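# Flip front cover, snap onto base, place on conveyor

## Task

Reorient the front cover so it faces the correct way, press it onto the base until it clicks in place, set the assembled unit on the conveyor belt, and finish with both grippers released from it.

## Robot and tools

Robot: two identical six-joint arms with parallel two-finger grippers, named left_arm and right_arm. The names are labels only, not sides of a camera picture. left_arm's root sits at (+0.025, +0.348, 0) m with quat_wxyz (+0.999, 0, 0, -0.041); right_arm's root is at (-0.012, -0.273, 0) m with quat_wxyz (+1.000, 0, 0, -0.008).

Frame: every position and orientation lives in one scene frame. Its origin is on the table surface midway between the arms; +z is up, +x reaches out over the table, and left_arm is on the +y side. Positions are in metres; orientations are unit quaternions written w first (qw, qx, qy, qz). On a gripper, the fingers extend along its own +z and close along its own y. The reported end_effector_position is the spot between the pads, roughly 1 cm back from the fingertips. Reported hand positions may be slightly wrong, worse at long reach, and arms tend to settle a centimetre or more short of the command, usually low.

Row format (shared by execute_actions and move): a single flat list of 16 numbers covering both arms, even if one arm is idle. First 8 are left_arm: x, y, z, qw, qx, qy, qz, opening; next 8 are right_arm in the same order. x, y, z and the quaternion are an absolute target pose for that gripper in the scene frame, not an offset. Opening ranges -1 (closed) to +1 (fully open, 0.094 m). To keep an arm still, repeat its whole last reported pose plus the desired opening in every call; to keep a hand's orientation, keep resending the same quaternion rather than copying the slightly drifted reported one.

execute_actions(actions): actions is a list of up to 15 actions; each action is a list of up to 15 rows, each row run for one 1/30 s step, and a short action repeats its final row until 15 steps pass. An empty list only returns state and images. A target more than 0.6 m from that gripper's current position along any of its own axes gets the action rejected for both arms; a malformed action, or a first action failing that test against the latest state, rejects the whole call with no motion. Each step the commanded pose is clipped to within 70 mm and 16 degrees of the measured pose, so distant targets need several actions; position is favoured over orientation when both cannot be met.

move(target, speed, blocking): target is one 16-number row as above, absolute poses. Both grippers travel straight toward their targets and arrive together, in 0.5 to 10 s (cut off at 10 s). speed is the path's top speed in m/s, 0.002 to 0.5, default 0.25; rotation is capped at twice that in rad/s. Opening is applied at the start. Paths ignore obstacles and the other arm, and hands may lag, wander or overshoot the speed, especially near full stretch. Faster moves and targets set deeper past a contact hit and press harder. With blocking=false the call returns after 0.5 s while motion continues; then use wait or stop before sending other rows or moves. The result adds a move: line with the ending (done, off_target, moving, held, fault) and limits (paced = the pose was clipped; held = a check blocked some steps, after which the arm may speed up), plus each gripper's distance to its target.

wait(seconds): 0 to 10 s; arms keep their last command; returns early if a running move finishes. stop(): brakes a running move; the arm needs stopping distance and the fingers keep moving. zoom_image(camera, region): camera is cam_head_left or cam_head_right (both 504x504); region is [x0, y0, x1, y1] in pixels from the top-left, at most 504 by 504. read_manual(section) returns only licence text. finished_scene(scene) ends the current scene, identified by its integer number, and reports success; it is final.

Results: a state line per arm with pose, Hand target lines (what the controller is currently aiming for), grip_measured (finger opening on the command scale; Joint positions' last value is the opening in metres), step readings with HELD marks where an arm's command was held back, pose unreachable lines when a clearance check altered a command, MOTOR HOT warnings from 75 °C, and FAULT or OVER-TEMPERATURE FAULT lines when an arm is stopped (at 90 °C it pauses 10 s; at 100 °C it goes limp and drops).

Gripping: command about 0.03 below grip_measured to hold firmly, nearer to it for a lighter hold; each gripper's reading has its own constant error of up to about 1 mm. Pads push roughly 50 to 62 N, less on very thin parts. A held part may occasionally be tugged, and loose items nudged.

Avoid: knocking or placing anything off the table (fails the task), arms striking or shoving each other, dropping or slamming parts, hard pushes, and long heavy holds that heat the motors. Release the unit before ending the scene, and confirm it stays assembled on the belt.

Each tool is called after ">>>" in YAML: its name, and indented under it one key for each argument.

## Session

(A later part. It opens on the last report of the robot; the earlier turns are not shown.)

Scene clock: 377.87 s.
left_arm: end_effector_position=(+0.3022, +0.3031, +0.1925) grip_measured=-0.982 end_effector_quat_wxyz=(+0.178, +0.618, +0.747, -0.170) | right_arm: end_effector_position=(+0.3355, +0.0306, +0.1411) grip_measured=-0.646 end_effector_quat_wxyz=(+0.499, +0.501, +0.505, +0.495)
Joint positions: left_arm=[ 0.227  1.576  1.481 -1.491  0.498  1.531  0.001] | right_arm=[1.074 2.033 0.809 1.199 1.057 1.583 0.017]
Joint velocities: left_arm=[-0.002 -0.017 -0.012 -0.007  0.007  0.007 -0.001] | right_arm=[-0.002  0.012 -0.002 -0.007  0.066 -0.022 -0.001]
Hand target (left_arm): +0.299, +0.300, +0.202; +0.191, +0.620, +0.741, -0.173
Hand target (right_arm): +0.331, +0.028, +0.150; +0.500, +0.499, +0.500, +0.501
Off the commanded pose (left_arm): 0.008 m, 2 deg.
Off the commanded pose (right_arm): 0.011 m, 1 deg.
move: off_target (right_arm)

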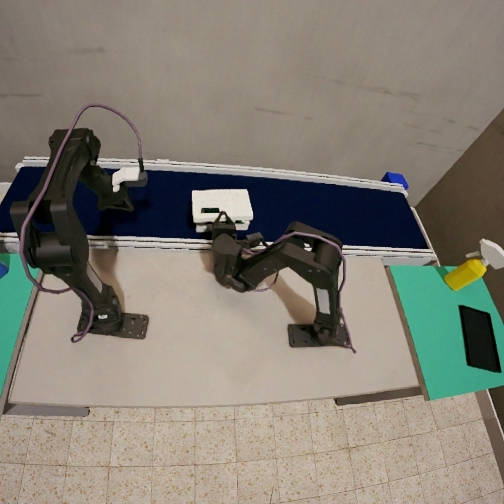

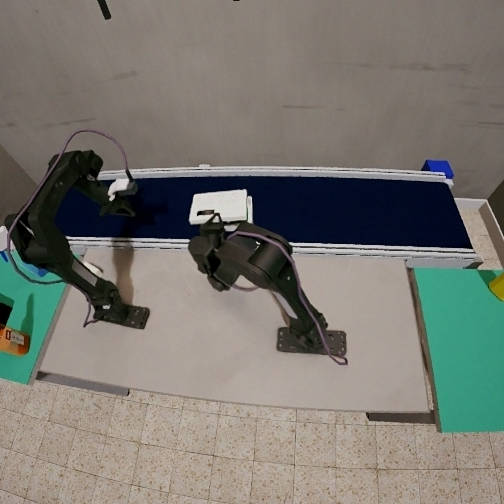

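>>> move:
  target: [0.22,0.16,0.2,0.2,-0.1,0.75,-0.62,0.3, 0.22,-0.03,0.2,0,0,0.707,0.707,-0.7]
  speed: 0.2

>>> move:
  target: [0.22,0.115,0.19,0,0,0.707,-0.707,0.3, 0.22,-0.03,0.2,0,0,0.707,0.707,-0.7]
  speed: 0.1

>>> zoom_image:
  camera: "cam_head_left"
  region: [130,170,310,300]

>>> zoom_image:
  camera: "cam_head_right"
  region: [130,170,310,300]

Scene clock: 393.23 s.
left_arm: end_effector_position=(+0.2236, +0.1583, +0.2017) grip_measured=+0.298 end_effector_quat_wxyz=(+0.198, -0.103, +0.755, -0.616) | right_arm: end_effector_position=(+0.2102, -0.0288, +0.1933) grip_measured=-0.646 end_effector_quat_wxyz=(-0.016, +0.016, +0.710, +0.703)
Joint positions: left_arm=[-0.174  0.633  0.286  0.099  0.852 -1.206  0.061] | right_arm=[ 0.3    1.451  0.398  1.017 -1.287  1.582  0.017]
Joint velocities: left_arm=[-0.012 -0.007 -0.002  0.007 -0.022 -0.095 -0.001] | right_arm=[-0.002 -0.007  0.012  0.007  0.007 -0.081  0.001]
Hand target (left_arm): +0.221, +0.159, +0.201; +0.204, -0.101, +0.752, -0.618
Hand target (right_arm): +0.218, -0.029, +0.200; -0.005, +0.005, +0.709, +0.705
Off the commanded pose (left_arm): 0.004 m, 1 deg.
Off the commanded pose (right_arm): 0.012 m, 3 deg.
move: off_target (right_arm)

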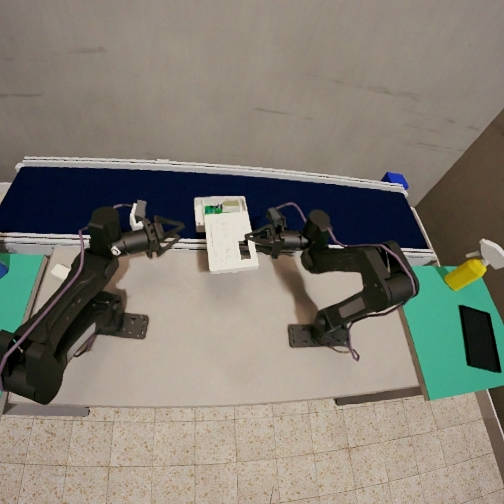

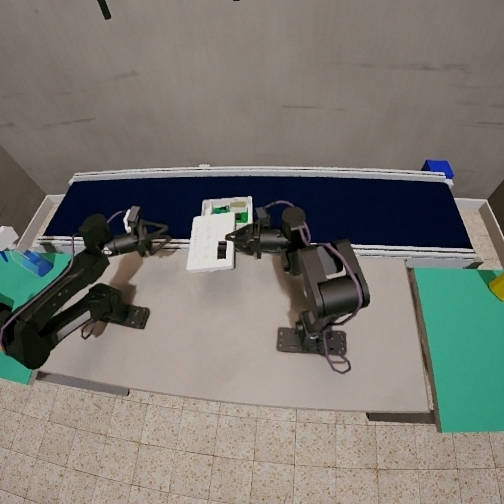

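Scene clock: 396.40 s.
left_arm: end_effector_position=(+0.2247, +0.1162, +0.1953) grip_measured=+0.298 end_effector_quat_wxyz=(+0.015, +0.000, +0.705, -0.709) | right_arm: end_effector_position=(+0.2107, -0.0308, +0.1934) grip_measured=-0.646 end_effector_quat_wxyz=(-0.015, +0.015, +0.710, +0.704)
Joint positions: left_arm=[-0.189  1.337  0.286  1.074  1.279 -1.571  0.061] | right_arm=[ 0.291  1.451  0.398  1.017 -1.296  1.58   0.017]
Joint velocities: left_arm=[ 0.002  0.017 -0.012  0.095 -0.022  0.007  0.   ] | right_arm=[ 0.012  0.012 -0.007 -0.022 -0.095  0.095 -0.001]
Hand target (left_arm): +0.220, +0.115, +0.190; +0.001, -0.000, +0.706, -0.708
Hand target (right_arm): +0.220, -0.030, +0.200; +0.000, +0.000, +0.708, +0.707
Off the commanded pose (left_arm): 0.007 m, 2 deg.
Off the commanded pose (right_arm): 0.011 m, 3 deg.
move: off_target (right_arm)

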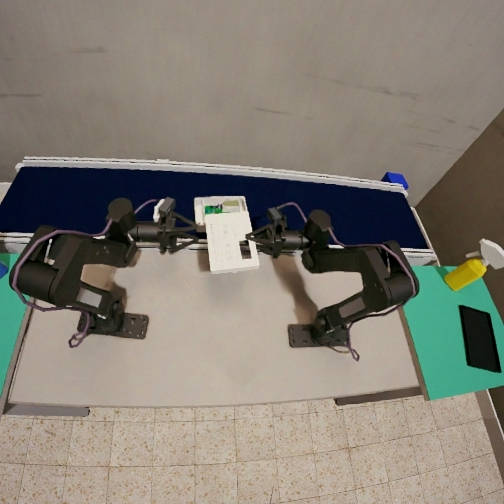

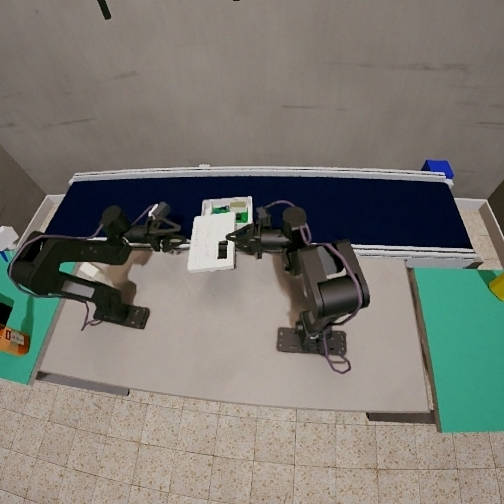

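Region (130, 170, 310, 300) of cam_head_left's 504x504 image, scaled by 2.800, with more detail than that image has.

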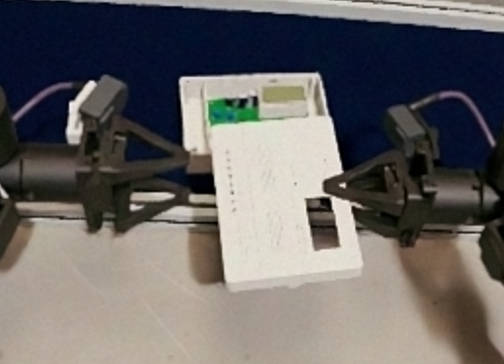

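Region (130, 170, 310, 300) of cam_head_right's 504x504 image, scaled by 2.800, with more detail than that image has.

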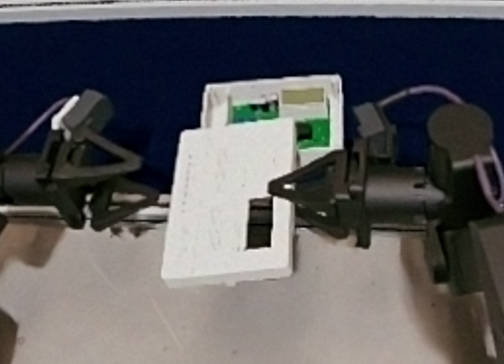

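>>> move:
  target: [0.197,0.10,0.183,0,0,0.707,-0.707,0.5, 0.2107,-0.0308,0.1934,-0.015,0.015,0.71,0.704,-0.7]
  speed: 0.05

>>> move:
  target: [0.197,0.055,0.183,0,0,0.707,-0.707,0.5, 0.2107,-0.0308,0.1934,-0.015,0.015,0.71,0.704,-0.7]
  speed: 0.04

>>> zoom_image:
  camera: "cam_head_left"
  region: [130,170,310,300]

>>> zoom_image:
  camera: "cam_head_right"
  region: [130,170,310,300]

Scene clock: 406.30 s.
left_arm: end_effector_position=(+0.2005, +0.0992, +0.1818) grip_measured=+0.498 end_effector_quat_wxyz=(-0.010, -0.003, +0.709, -0.705) | right_arm: end_effector_position=(+0.2107, -0.0308, +0.1934) grip_measured=-0.646 end_effector_quat_wxyz=(-0.017, +0.016, +0.710, +0.703)
Joint positions: left_arm=[-0.302  1.321  0.224  1.082  1.195 -1.575  0.07 ] | right_arm=[ 0.291  1.451  0.398  1.017 -1.296  1.583  0.017]
Joint velocities: left_arm=[-0.002  0.002  0.007  0.007 -0.037 -0.066  0.   ] | right_arm=[ 0.017  0.012 -0.002 -0.007  0.037 -0.007 -0.   ]
Hand target (left_arm): +0.197, +0.100, +0.183; +0.000, +0.000, +0.707, -0.707
Hand target (right_arm): +0.211, -0.031, +0.193; -0.015, +0.015, +0.710, +0.704
Off the commanded pose (left_arm): 0.004 m, 1 deg.
Off the commanded pose (right_arm): 0.000 m, 0 deg.
move: done

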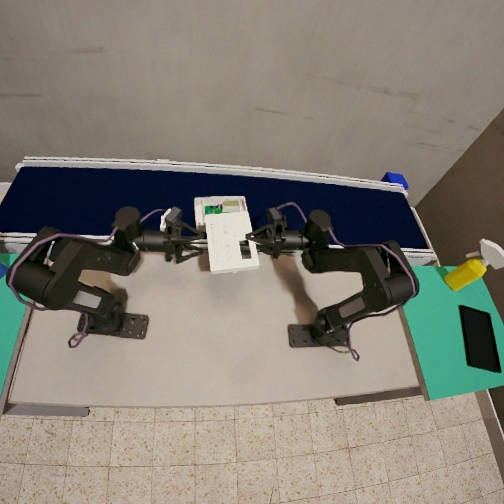

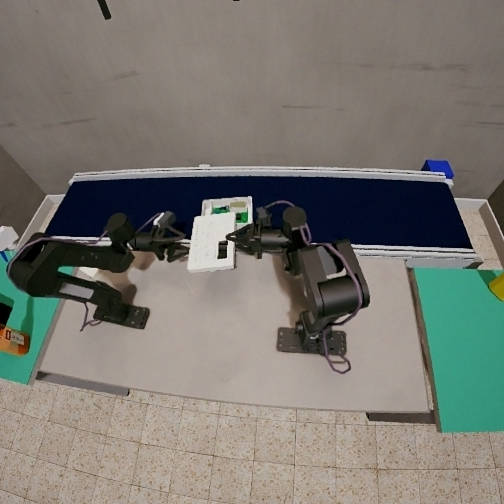

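Scene clock: 407.80 s.
left_arm: end_effector_position=(+0.1921, +0.0597, +0.1781) grip_measured=+0.498 end_effector_quat_wxyz=(-0.009, -0.005, +0.711, -0.703) | right_arm: end_effector_position=(+0.2107, -0.0308, +0.1934) grip_measured=-0.646 end_effector_quat_wxyz=(-0.017, +0.017, +0.710, +0.703)
Joint positions: left_arm=[-0.503  1.39   0.254  1.117  0.991 -1.575  0.07 ] | right_arm=[ 0.291  1.451  0.398  1.017 -1.296  1.584  0.017]
Joint velocities: left_arm=[-0.012  0.007 -0.007  0.037 -0.007 -0.037 -0.   ] | right_arm=[ 0.002 -0.012 -0.002 -0.007  0.037 -0.007  0.001]
Hand target (left_arm): +0.197, +0.055, +0.183; +0.001, +0.000, +0.708, -0.706
Hand target (right_arm): +0.211, -0.031, +0.193; -0.015, +0.015, +0.710, +0.704
Off the commanded pose (left_arm): 0.008 m, 1 deg.
Off the commanded pose (right_arm): 0.000 m, 0 deg.
move: done

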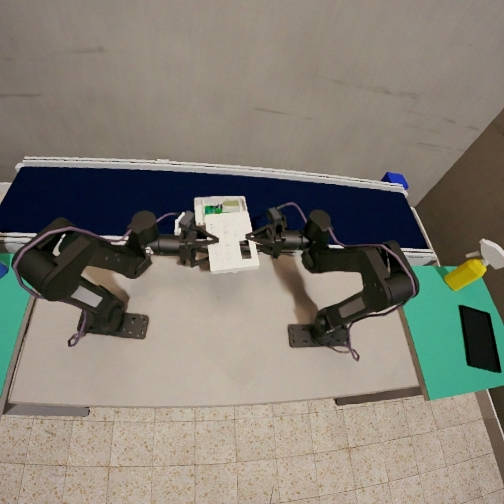

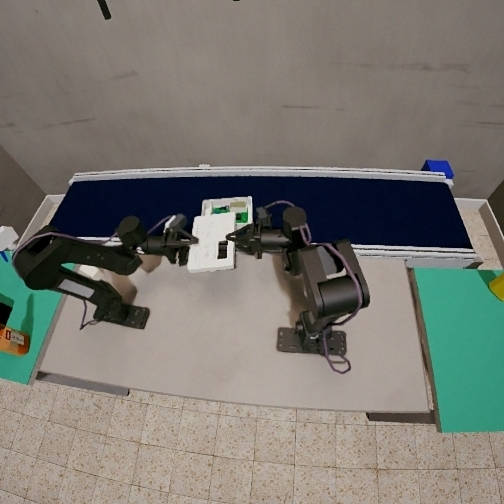

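Region (130, 170, 310, 300) of cam_head_left's 504x504 image, scaled by 2.800, with more detail than that image has.

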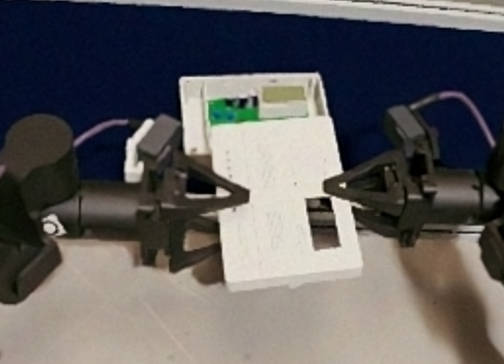

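Region (130, 170, 310, 300) of cam_head_right's 504x504 image, scaled by 2.800, with more detail than that image has.

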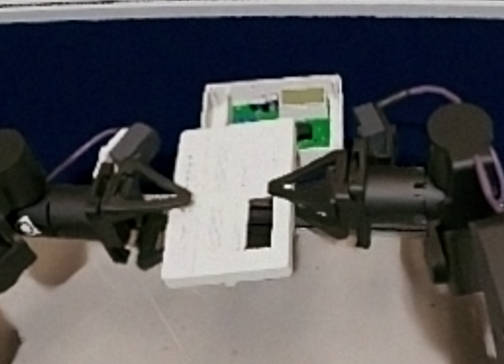

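>>> move:
  target: [0.208,0.057,0.194,0,0,0.707,-0.707,-0.3, 0.2107,-0.0308,0.1934,-0.015,0.015,0.71,0.704,-0.7]
  speed: 0.04

>>> move:
  target: [0.208,0.057,0.194,0,0,0.707,-0.707,-0.7, 0.2107,-0.0308,0.1934,-0.015,0.015,0.71,0.704,-0.7]
  speed: 0.04

>>> zoom_image:
  camera: "cam_head_left"
  region: [130,170,310,300]

Scene clock: 415.60 s.
left_arm: end_effector_position=(+0.2043, +0.0583, +0.1893) grip_measured=-0.298 end_effector_quat_wxyz=(+0.000, -0.003, +0.707, -0.707) | right_arm: end_effector_position=(+0.2107, -0.0308, +0.1934) grip_measured=-0.646 end_effector_quat_wxyz=(-0.017, +0.017, +0.710, +0.703)
Joint positions: left_arm=[-0.482  1.39   0.303  1.087  1.001 -1.575  0.033] | right_arm=[ 0.291  1.451  0.398  1.017 -1.296  1.584  0.017]
Joint velocities: left_arm=[-0.017 -0.002  0.007 -0.022 -0.007 -0.051 -0.002] | right_arm=[-0.002 -0.007 -0.007 -0.007 -0.051 -0.081 -0.   ]
Hand target (left_arm): +0.208, +0.057, +0.194; -0.000, -0.000, +0.707, -0.707
Hand target (right_arm): +0.211, -0.031, +0.193; -0.015, +0.015, +0.710, +0.704
Off the commanded pose (left_arm): 0.006 m, 0 deg.
Off the commanded pose (right_arm): 0.000 m, 0 deg.
move: done

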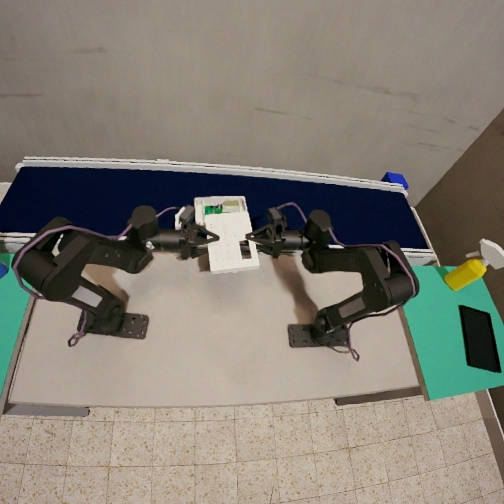

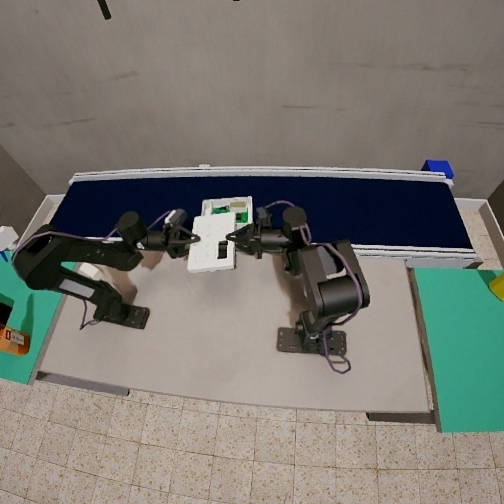

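Scene clock: 416.30 s.
left_arm: end_effector_position=(+0.2044, +0.0582, +0.1936) grip_measured=-0.647 end_effector_quat_wxyz=(+0.002, -0.001, +0.702, -0.712) | right_arm: end_effector_position=(+0.2110, -0.0308, +0.1948) grip_measured=-0.646 end_effector_quat_wxyz=(-0.010, +0.010, +0.709, +0.705)
Joint positions: left_arm=[-0.482  1.39   0.304  1.11   1.002 -1.589  0.017] | right_arm=[ 0.291  1.451  0.398  1.029 -1.295  1.576  0.017]
Joint velocities: left_arm=[ 0.002 -0.007 -0.017  0.007 -0.007  0.066 -0.   ] | right_arm=[ 0.007  0.002 -0.022  0.037  0.022  0.007 -0.   ]
Hand target (left_arm): +0.208, +0.057, +0.194; -0.000, -0.000, +0.706, -0.708
Hand target (right_arm): +0.211, -0.031, +0.193; -0.015, +0.015, +0.710, +0.704
Off the commanded pose (left_arm): 0.004 m, 1 deg.
Off the commanded pose (right_arm): 0.001 m, 1 deg.
move: done

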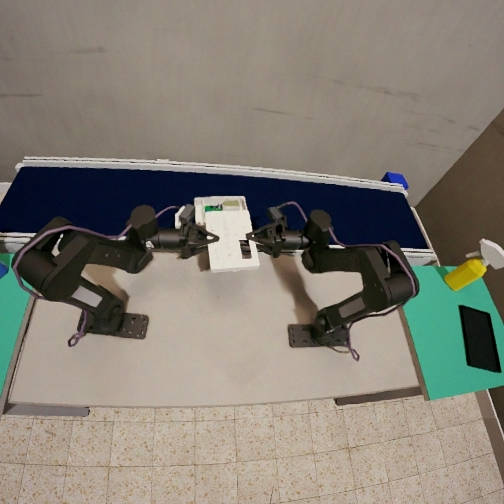

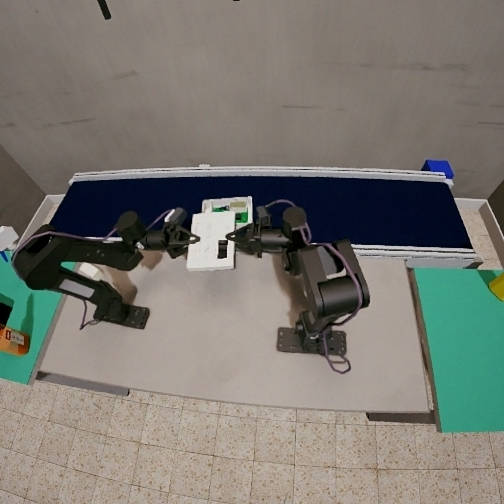

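Region (130, 170, 310, 300) of cam_head_left's 504x504 image, scaled by 2.800, with more detail than that image has.

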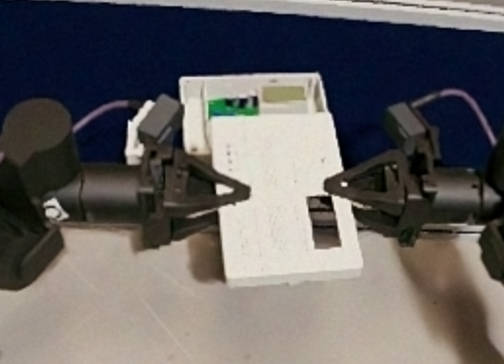

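>>> move:
  target: [0.2044,0.0582,0.1936,0,0,0.707,-0.707,-0.7, 0.2107,-0.0308,0.1934,-0.015,0.015,0.71,0.704,0]

>>> move:
  target: [0.2044,0.09,0.1936,0,0,0.707,-0.707,-0.7, 0.2107,-0.075,0.1934,-0.015,0.015,0.71,0.704,0]
  speed: 0.1

>>> move:
  target: [0.25,0.08,0.16,0.5,-0.5,0.5,-0.5,-0.7, 0.3,-0.25,0.2,0.2,0.2,0.93,0.2,-1]
  speed: 0.2

>>> move:
  target: [0.385,0.03,0.12,0.5,-0.5,0.5,-0.5,-0.7, 0.3,-0.25,0.2,0.2,0.2,0.93,0.2,-1]
  speed: 0.15

>>> zoom_image:
  camera: "cam_head_left"
  region: [160,160,300,260]

>>> zoom_image:
  camera: "cam_head_right"
  region: [160,160,300,260]

Scene clock: 428.33 s.
left_arm: end_effector_position=(+0.2044, +0.0581, +0.1915) grip_measured=-0.669 end_effector_quat_wxyz=(-0.002, -0.005, +0.705, -0.709) | right_arm: end_effector_position=(+0.2110, -0.0308, +0.1944) grip_measured=-0.003 end_effector_quat_wxyz=(-0.013, +0.014, +0.710, +0.704)
Joint positions: left_arm=[-0.482  1.39   0.304  1.097  1.002 -1.59   0.016] | right_arm=[ 0.291  1.451  0.398  1.026 -1.294  1.582  0.047]
Joint velocities: left_arm=[-0.007  0.012 -0.007 -0.007 -0.066  0.037 -0.   ] | right_arm=[-0.012  0.007 -0.017 -0.007  0.037 -0.022 -0.001]
Hand target (left_arm): +0.204, +0.058, +0.194; -0.000, +0.000, +0.707, -0.708
Hand target (right_arm): +0.211, -0.031, +0.193; -0.015, +0.015, +0.710, +0.704
Off the commanded pose (left_arm): 0.002 m, 1 deg.
Off the commanded pose (right_arm): 0.001 m, 0 deg.
move: done

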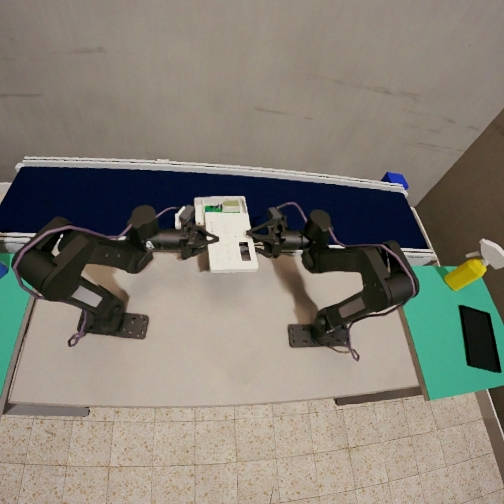

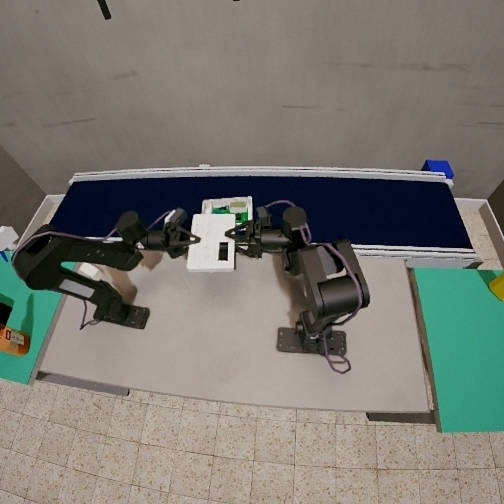

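Scene clock: 429.30 s.
left_arm: end_effector_position=(+0.2087, +0.0866, +0.1917) grip_measured=-0.669 end_effector_quat_wxyz=(-0.007, -0.011, +0.708, -0.706) | right_arm: end_effector_position=(+0.2187, -0.0716, +0.1946) grip_measured=-0.003 end_effector_quat_wxyz=(-0.016, +0.016, +0.708, +0.706)
Joint positions: left_arm=[-0.35   1.324  0.277  1.042  1.133 -1.59   0.016] | right_arm=[ 0.112  1.451  0.398  1.018 -1.474  1.582  0.047]
Joint velocities: left_arm=[ 0.007 -0.002 -0.002 -0.007  0.022 -0.022 -0.   ] | right_arm=[-0.027  0.007 -0.002 -0.037 -0.051 -0.022 -0.001]
Hand target (left_arm): +0.204, +0.090, +0.194; -0.000, -0.000, +0.706, -0.708
Hand target (right_arm): +0.211, -0.074, +0.193; -0.015, +0.015, +0.708, +0.706
Off the commanded pose (left_arm): 0.006 m, 1 deg.
Off the commanded pose (right_arm): 0.009 m, 0 deg.
move: done

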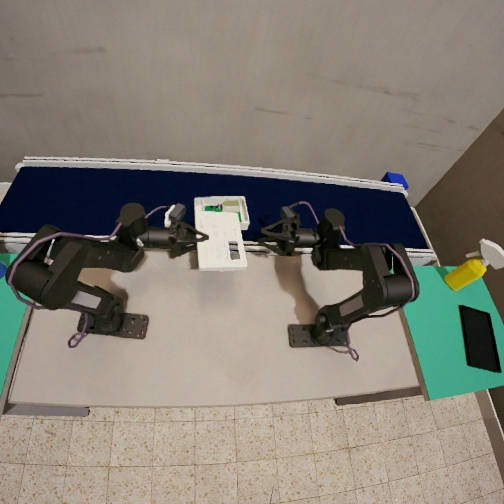

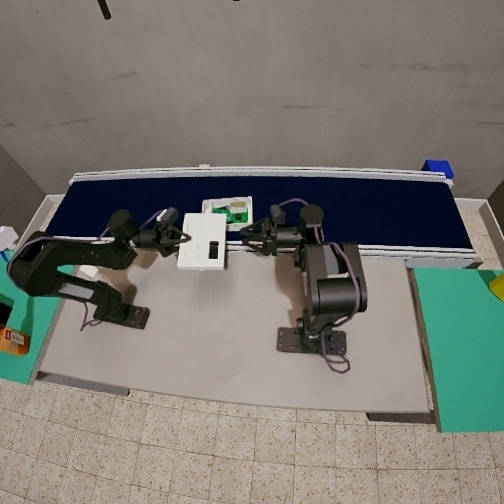

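Scene clock: 433.83 s.
left_arm: end_effector_position=(+0.2493, +0.0853, +0.1582) grip_measured=-0.669 end_effector_quat_wxyz=(+0.500, -0.497, +0.506, -0.498) | right_arm: end_effector_position=(+0.2965, -0.2506, +0.1936) grip_measured=-0.979 end_effector_quat_wxyz=(+0.204, +0.209, +0.934, +0.208)
Joint positions: left_arm=[-1.319  1.748  0.471  1.245 -1.394 -1.59   0.016] | right_arm=[-0.127  1.286  1.175 -0.991 -0.374  0.389  0.001]
Joint velocities: left_arm=[ 0.002 -0.017  0.012  0.022 -0.066 -0.051 -0.   ] | right_arm=[ 0.002 -0.012  0.002 -0.051 -0.051 -0.037  0.   ]
Hand target (left_arm): +0.249, +0.080, +0.159; +0.503, -0.497, +0.504, -0.496
Hand target (right_arm): +0.301, -0.249, +0.199; +0.206, +0.207, +0.934, +0.207
Off the commanded pose (left_arm): 0.006 m, 1 deg.
Off the commanded pose (right_arm): 0.007 m, 1 deg.
move: done; limits=paced

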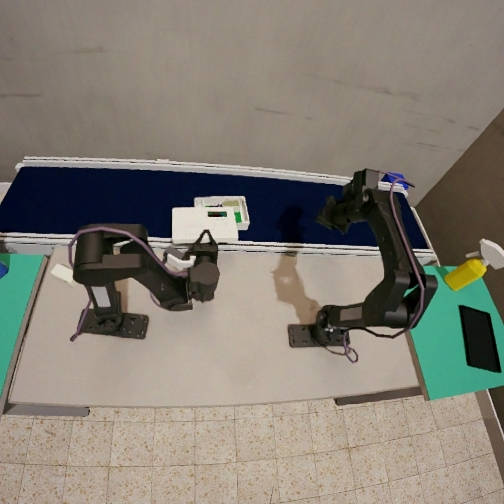

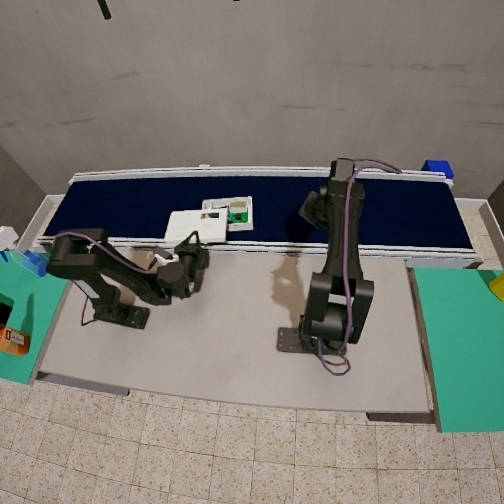

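Scene clock: 435.30 s.
left_arm: end_effector_position=(+0.3813, +0.0378, +0.1198) grip_measured=-0.669 end_effector_quat_wxyz=(+0.498, -0.507, +0.493, -0.502) | right_arm: end_effector_position=(+0.2968, -0.2520, +0.1962) grip_measured=-0.979 end_effector_quat_wxyz=(+0.204, +0.210, +0.934, +0.204)
Joint positions: left_arm=[-0.973  2.149  0.853  1.295 -1.065 -1.59   0.016] | right_arm=[-0.127  1.291  1.191 -1.005 -0.366  0.388  0.001]
Joint velocities: left_arm=[-0.022 -0.012 -0.017 -0.007  0.081  0.022  0.   ] | right_arm=[ 0.007 -0.017 -0.017 -0.066 -0.081 -0.051 -0.001]
Hand target (left_arm): +0.385, +0.032, +0.118; +0.499, -0.501, +0.501, -0.500
Hand target (right_arm): +0.300, -0.250, +0.200; +0.202, +0.202, +0.937, +0.201
Off the commanded pose (left_arm): 0.009 m, 1 deg.
Off the commanded pose (right_arm): 0.005 m, 1 deg.
move: done

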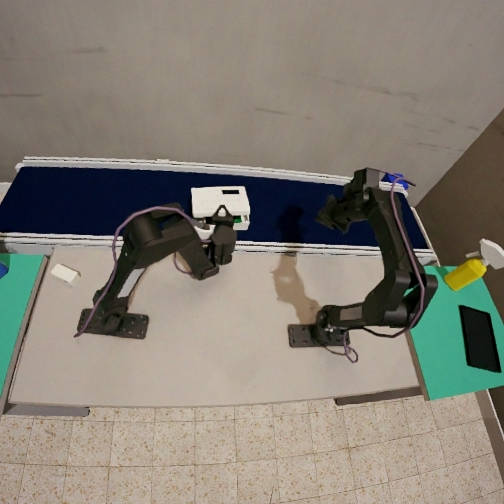

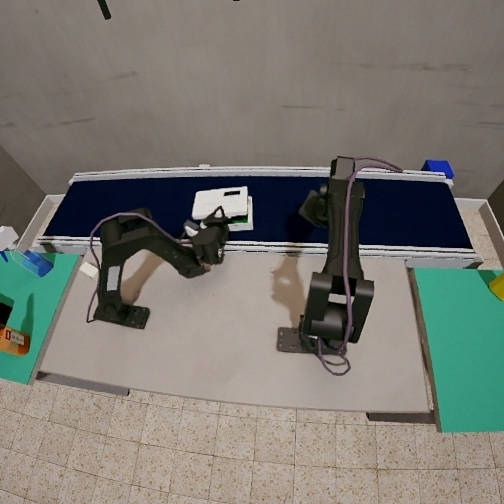

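Region (160, 160, 300, 260) of cam_head_left's 504x504 image, scaled by 3.600, with more detail than that image has; it fills the top 360 rows of this view, and the rest is white.

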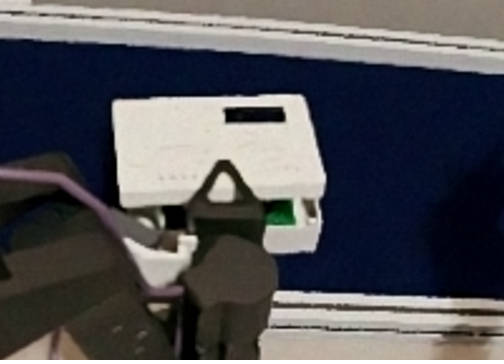

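Region (160, 160, 300, 260) of cam_head_right's 504x504 image, scaled by 3.600, with more detail than that image has; it fills the top 360 rows of this view, and the rest is white.

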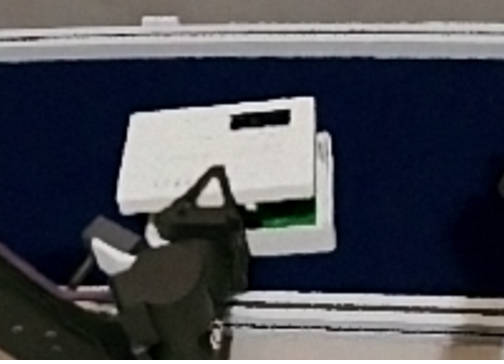

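>>> move:
  target: [0.385,0.026,0.095,0.4545,-0.542,0.542,-0.4545,-0.7, 0.2968,-0.252,0.1962,0.204,0.21,0.934,0.204,-1]
  speed: 0.03

>>> zoom_image:
  camera: "cam_head_left"
  region: [160,160,300,260]

>>> zoom_image:
  camera: "cam_head_right"
  region: [160,160,300,260]

Scene clock: 445.83 s.
left_arm: end_effector_position=(+0.3831, +0.0320, +0.0917) grip_measured=-0.669 end_effector_quat_wxyz=(-0.461, +0.544, -0.531, +0.458) | right_arm: end_effector_position=(+0.2968, -0.2520, +0.1962) grip_measured=-0.979 end_effector_quat_wxyz=(+0.204, +0.210, +0.934, +0.204)
Joint positions: left_arm=[-0.973  2.1    0.91   0.875 -1.05  -1.856  0.016] | right_arm=[-0.127  1.291  1.191 -1.005 -0.366  0.388  0.001]
Joint velocities: left_arm=[-0.017 -0.002  0.012 -0.051 -0.037  0.066 -0.001] | right_arm=[ 0.007 -0.007 -0.027 -0.066  0.007  0.007  0.001]
Hand target (left_arm): +0.385, +0.026, +0.095; -0.455, +0.540, -0.542, +0.456
Hand target (right_arm): +0.297, -0.252, +0.196; +0.204, +0.210, +0.934, +0.204
Off the commanded pose (left_arm): 0.007 m, 2 deg.
Off the commanded pose (right_arm): 0.000 m, 0 deg.
move: done

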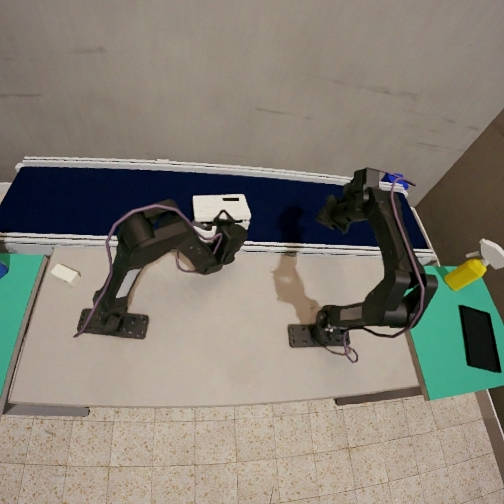

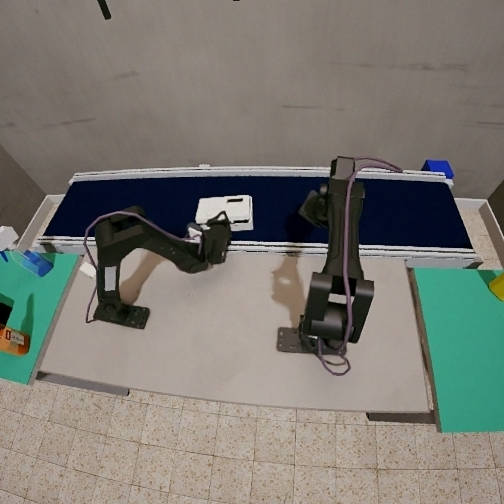

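Region (160, 160, 300, 260) of cam_head_left's 504x504 image, scaled by 3.600, with more detail than that image has; it fills the top 360 rows of this view, and the rest is white.

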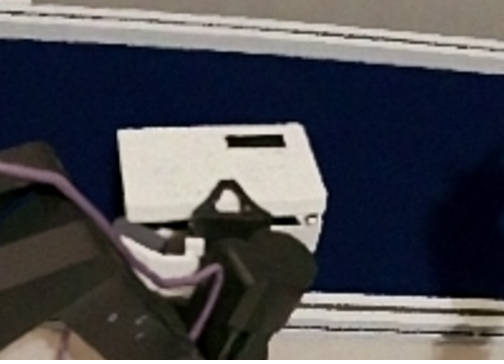

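Region (160, 160, 300, 260) of cam_head_right's 504x504 image, scaled by 3.600, with more detail than that image has; it fills the top 360 rows of this view, and the rest is white.

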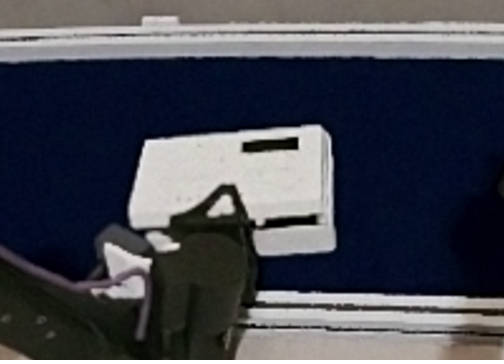

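>>> move:
  target: [0.397,0.022,0.097,0.46,-0.538,0.545,-0.45,-0.7, 0.45,-0.01,0.13,0.291,-0.236,0.924,0.074,-1]
  speed: 0.15

>>> zoom_image:
  camera: "cam_head_left"
  region: [160,160,300,260]

>>> zoom_image:
  camera: "cam_head_right"
  region: [160,160,300,260]

Scene clock: 460.57 s.
left_arm: end_effector_position=(+0.3921, +0.0244, +0.0953) grip_measured=-0.669 end_effector_quat_wxyz=(-0.455, +0.542, -0.540, +0.457) | right_arm: end_effector_position=(+0.4455, -0.0167, +0.1237) grip_measured=-0.979 end_effector_quat_wxyz=(+0.282, -0.233, +0.928, +0.074)
Joint positions: left_arm=[-0.957  2.1    0.954  0.819 -1.015 -1.856  0.016] | right_arm=[ 0.526  2.024  1.681 -0.637  0.005  0.018  0.001]
Joint velocities: left_arm=[-0.007  0.002 -0.012  0.037  0.022 -0.051 -0.   ] | right_arm=[-0.002 -0.002 -0.007 -0.022 -0.007 -0.037 -0.001]
Hand target (left_arm): +0.397, +0.022, +0.097; -0.460, +0.538, -0.545, +0.450
Hand target (right_arm): +0.451, -0.012, +0.129; +0.290, -0.237, +0.925, +0.072
Off the commanded pose (left_arm): 0.006 m, 1 deg.
Off the commanded pose (right_arm): 0.010 m, 1 deg.
move: done

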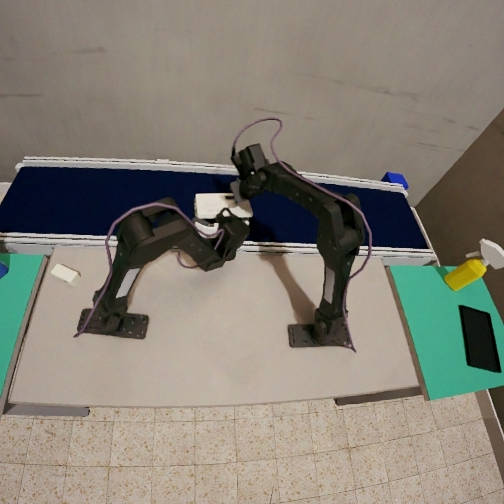

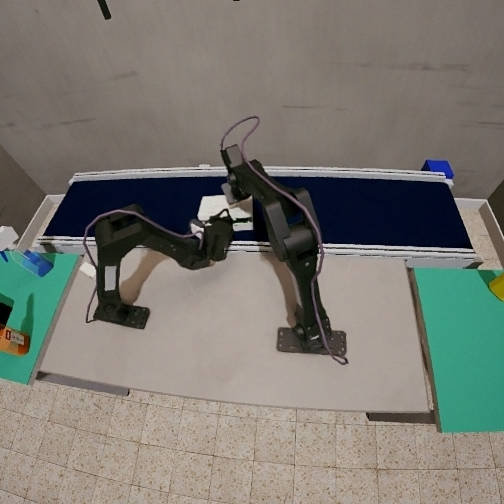

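Region (160, 160, 300, 260) of cam_head_left's 504x504 image, scaled by 3.600, with more detail than that image has; it fills the top 360 rows of this view, and the rest is white.

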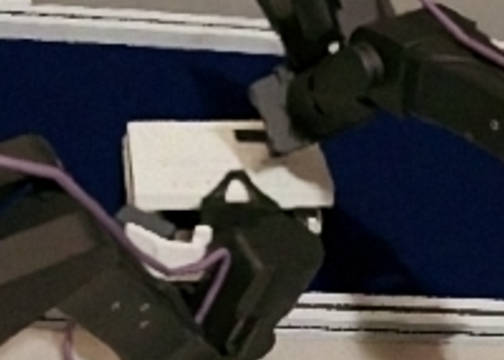

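Region (160, 160, 300, 260) of cam_head_right's 504x504 image, scaled by 3.600, with more detail than that image has; it fills the top 360 rows of this view, and the rest is white.

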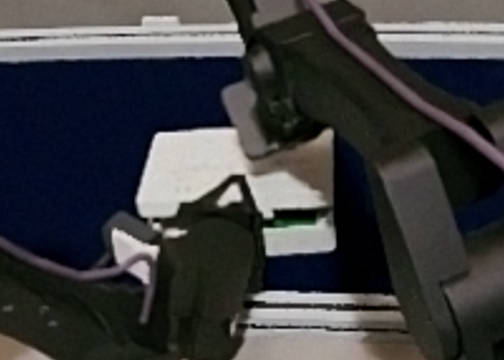

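Overshot about 5 mm in −y; correcting.

>>> move:
  target: [0.394,0.035,0.095,0.4545,-0.542,0.542,-0.4545,-0.7, 0.4455,-0.0167,0.1237,0.282,-0.233,0.928,0.074,-1]
  speed: 0.02

>>> zoom_image:
  camera: "cam_head_left"
  region: [160,160,300,260]

>>> zoom_image:
  camera: "cam_head_right"
  region: [160,160,300,260]

Scene clock: 467.13 s.
left_arm: end_effector_position=(+0.3938, +0.0291, +0.0916) grip_measured=-0.669 end_effector_quat_wxyz=(-0.452, +0.542, -0.541, +0.456) | right_arm: end_effector_position=(+0.4455, -0.0167, +0.1237) grip_measured=-0.979 end_effector_quat_wxyz=(+0.282, -0.233, +0.928, +0.073)
Joint positions: left_arm=[-0.946  2.1    0.937  0.834 -1.    -1.856  0.016] | right_arm=[ 0.526  2.024  1.681 -0.637  0.005  0.016  0.001]
Joint velocities: left_arm=[-0.002 -0.007  0.007 -0.007 -0.081 -0.081  0.   ] | right_arm=[ 0.002 -0.002 -0.002  0.066 -0.066  0.022 -0.001]
Hand target (left_arm): +0.394, +0.035, +0.095; -0.454, +0.542, -0.542, +0.454
Hand target (right_arm): +0.445, -0.017, +0.124; +0.282, -0.233, +0.928, +0.074
Off the commanded pose (left_arm): 0.007 m, 0 deg.
Off the commanded pose (right_arm): 0.000 m, 0 deg.
move: done

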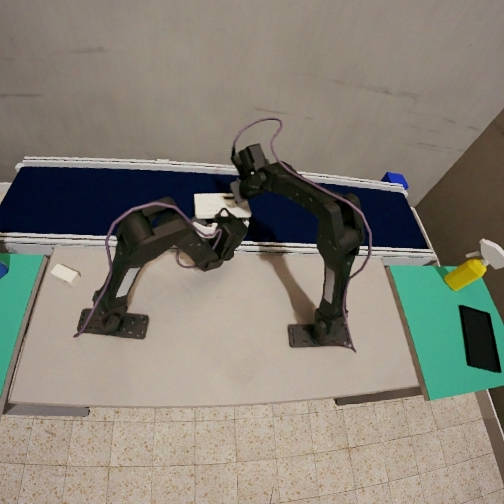

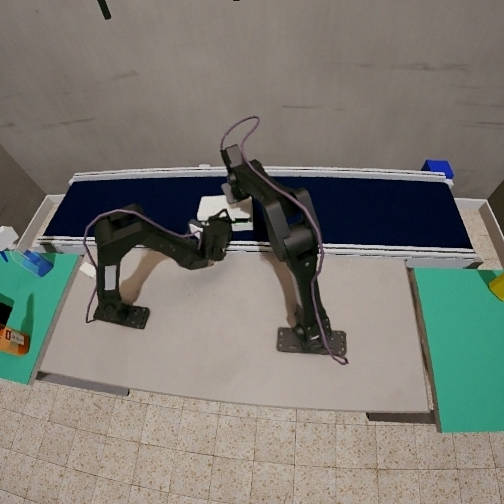

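Region (160, 160, 300, 260) of cam_head_left's 504x504 image, scaled by 3.600, with more detail than that image has; it fills the top 360 rows of this view, and the rest is white.

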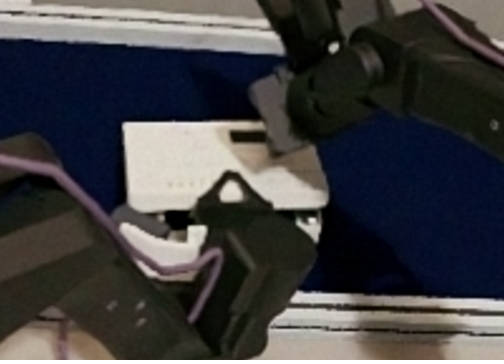

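Region (160, 160, 300, 260) of cam_head_right's 504x504 image, scaled by 3.600, with more detail than that image has; it fills the top 360 rows of this view, and the rest is white.

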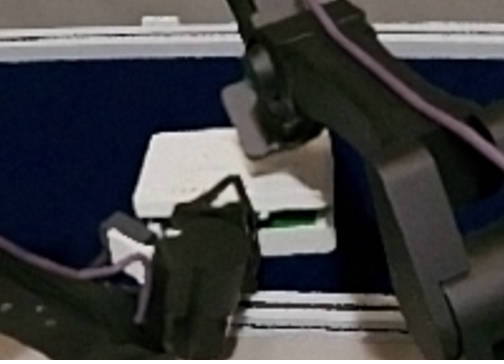

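>>> move:
  target: [0.3938,0.0291,0.0916,0.452,-0.542,0.541,-0.456,-0.7, 0.465,0.025,0.105,0.291,-0.236,0.924,0.074,-1]
  speed: 0.05

>>> move:
  target: [0.3938,0.0291,0.0916,0.452,-0.542,0.541,-0.456,-0.7, 0.465,0.025,0.055,0.291,-0.236,0.924,0.074,-1]
  speed: 0.02

>>> zoom_image:
  camera: "cam_head_left"
  region: [160,160,300,260]

Scene clock: 475.03 s.
left_arm: end_effector_position=(+0.3938, +0.0291, +0.0916) grip_measured=-0.669 end_effector_quat_wxyz=(-0.452, +0.542, -0.541, +0.456) | right_arm: end_effector_position=(+0.4575, +0.0176, +0.0979) grip_measured=-0.979 end_effector_quat_wxyz=(+0.277, -0.239, +0.928, +0.071)
Joint positions: left_arm=[-0.946  2.1    0.937  0.834 -1.    -1.856  0.016] | right_arm=[ 0.578  2.159  1.79  -0.623  0.032  0.049  0.001]
Joint velocities: left_arm=[-0.007  0.007  0.002 -0.007  0.007  0.022 -0.   ] | right_arm=[-0.007  0.007 -0.002 -0.037 -0.11  -0.007 -0.001]
Hand target (left_arm): +0.394, +0.029, +0.092; -0.452, +0.542, -0.541, +0.456
Hand target (right_arm): +0.465, +0.025, +0.105; +0.291, -0.236, +0.924, +0.074
Off the commanded pose (left_arm): 0.000 m, 0 deg.
Off the commanded pose (right_arm): 0.013 m, 2 deg.
move: off_target (right_arm)

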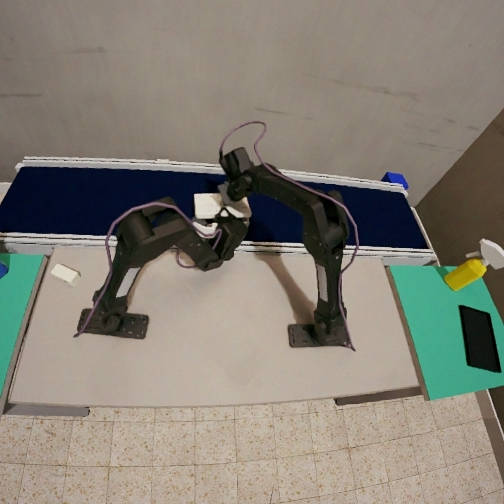

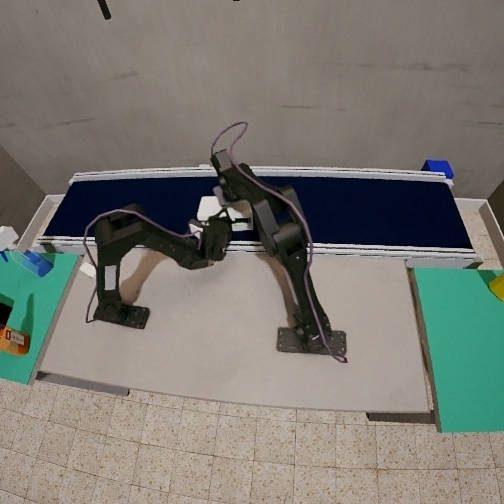

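Scene clock: 477.47 s.
left_arm: end_effector_position=(+0.3938, +0.0291, +0.0916) grip_measured=-0.669 end_effector_quat_wxyz=(-0.452, +0.543, -0.541, +0.457) | right_arm: end_effector_position=(+0.4752, +0.0279, +0.0883) grip_measured=-0.979 end_effector_quat_wxyz=(+0.325, -0.233, +0.913, +0.085)
Joint positions: left_arm=[-0.946  2.1    0.937  0.834 -1.    -1.858  0.016] | right_arm=[ 0.578  2.175  1.714 -0.425  0.037  0.05   0.001]
Joint velocities: left_arm=[-0.002 -0.007 -0.012  0.022 -0.007  0.022  0.   ] | right_arm=[ 0.002 -0.002  0.017  0.037 -0.022 -0.037  0.001]
Hand target (left_arm): +0.394, +0.029, +0.092; -0.452, +0.542, -0.541, +0.456
Hand target (right_arm): +0.464, +0.024, +0.056; +0.291, -0.236, +0.924, +0.074
Off the commanded pose (left_arm): 0.000 m, 0 deg.
Off the commanded pose (right_arm): 0.035 m, 4 deg.
move: off_target (right_arm)

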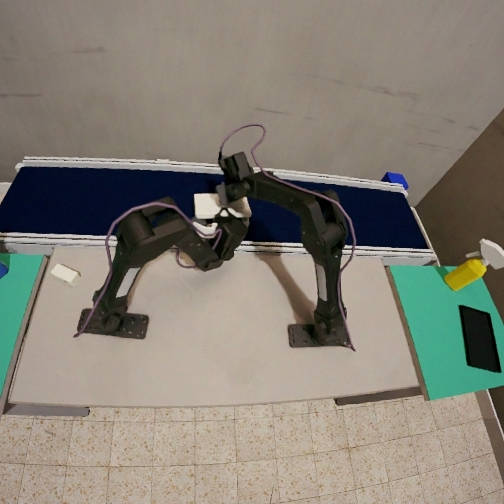

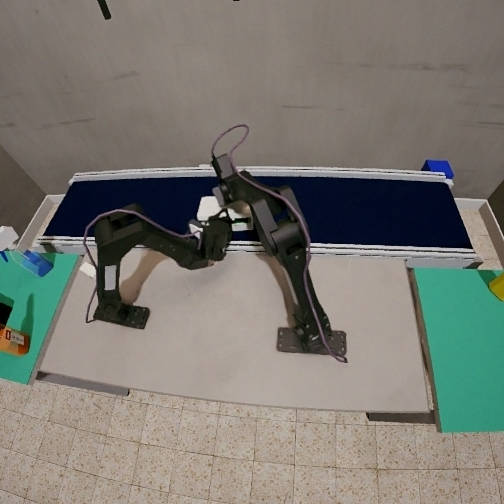

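Region (160, 160, 300, 260) of cam_head_left's 504x504 image, scaled by 3.600, with more detail than that image has; it fills the top 360 rows of this view, and the rest is white.

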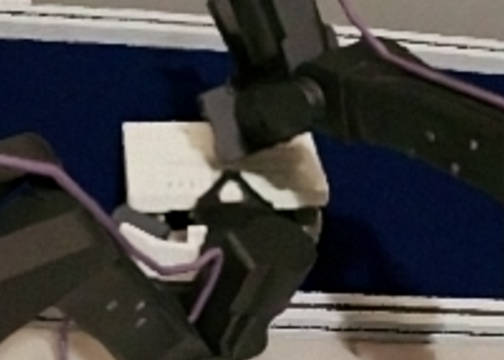

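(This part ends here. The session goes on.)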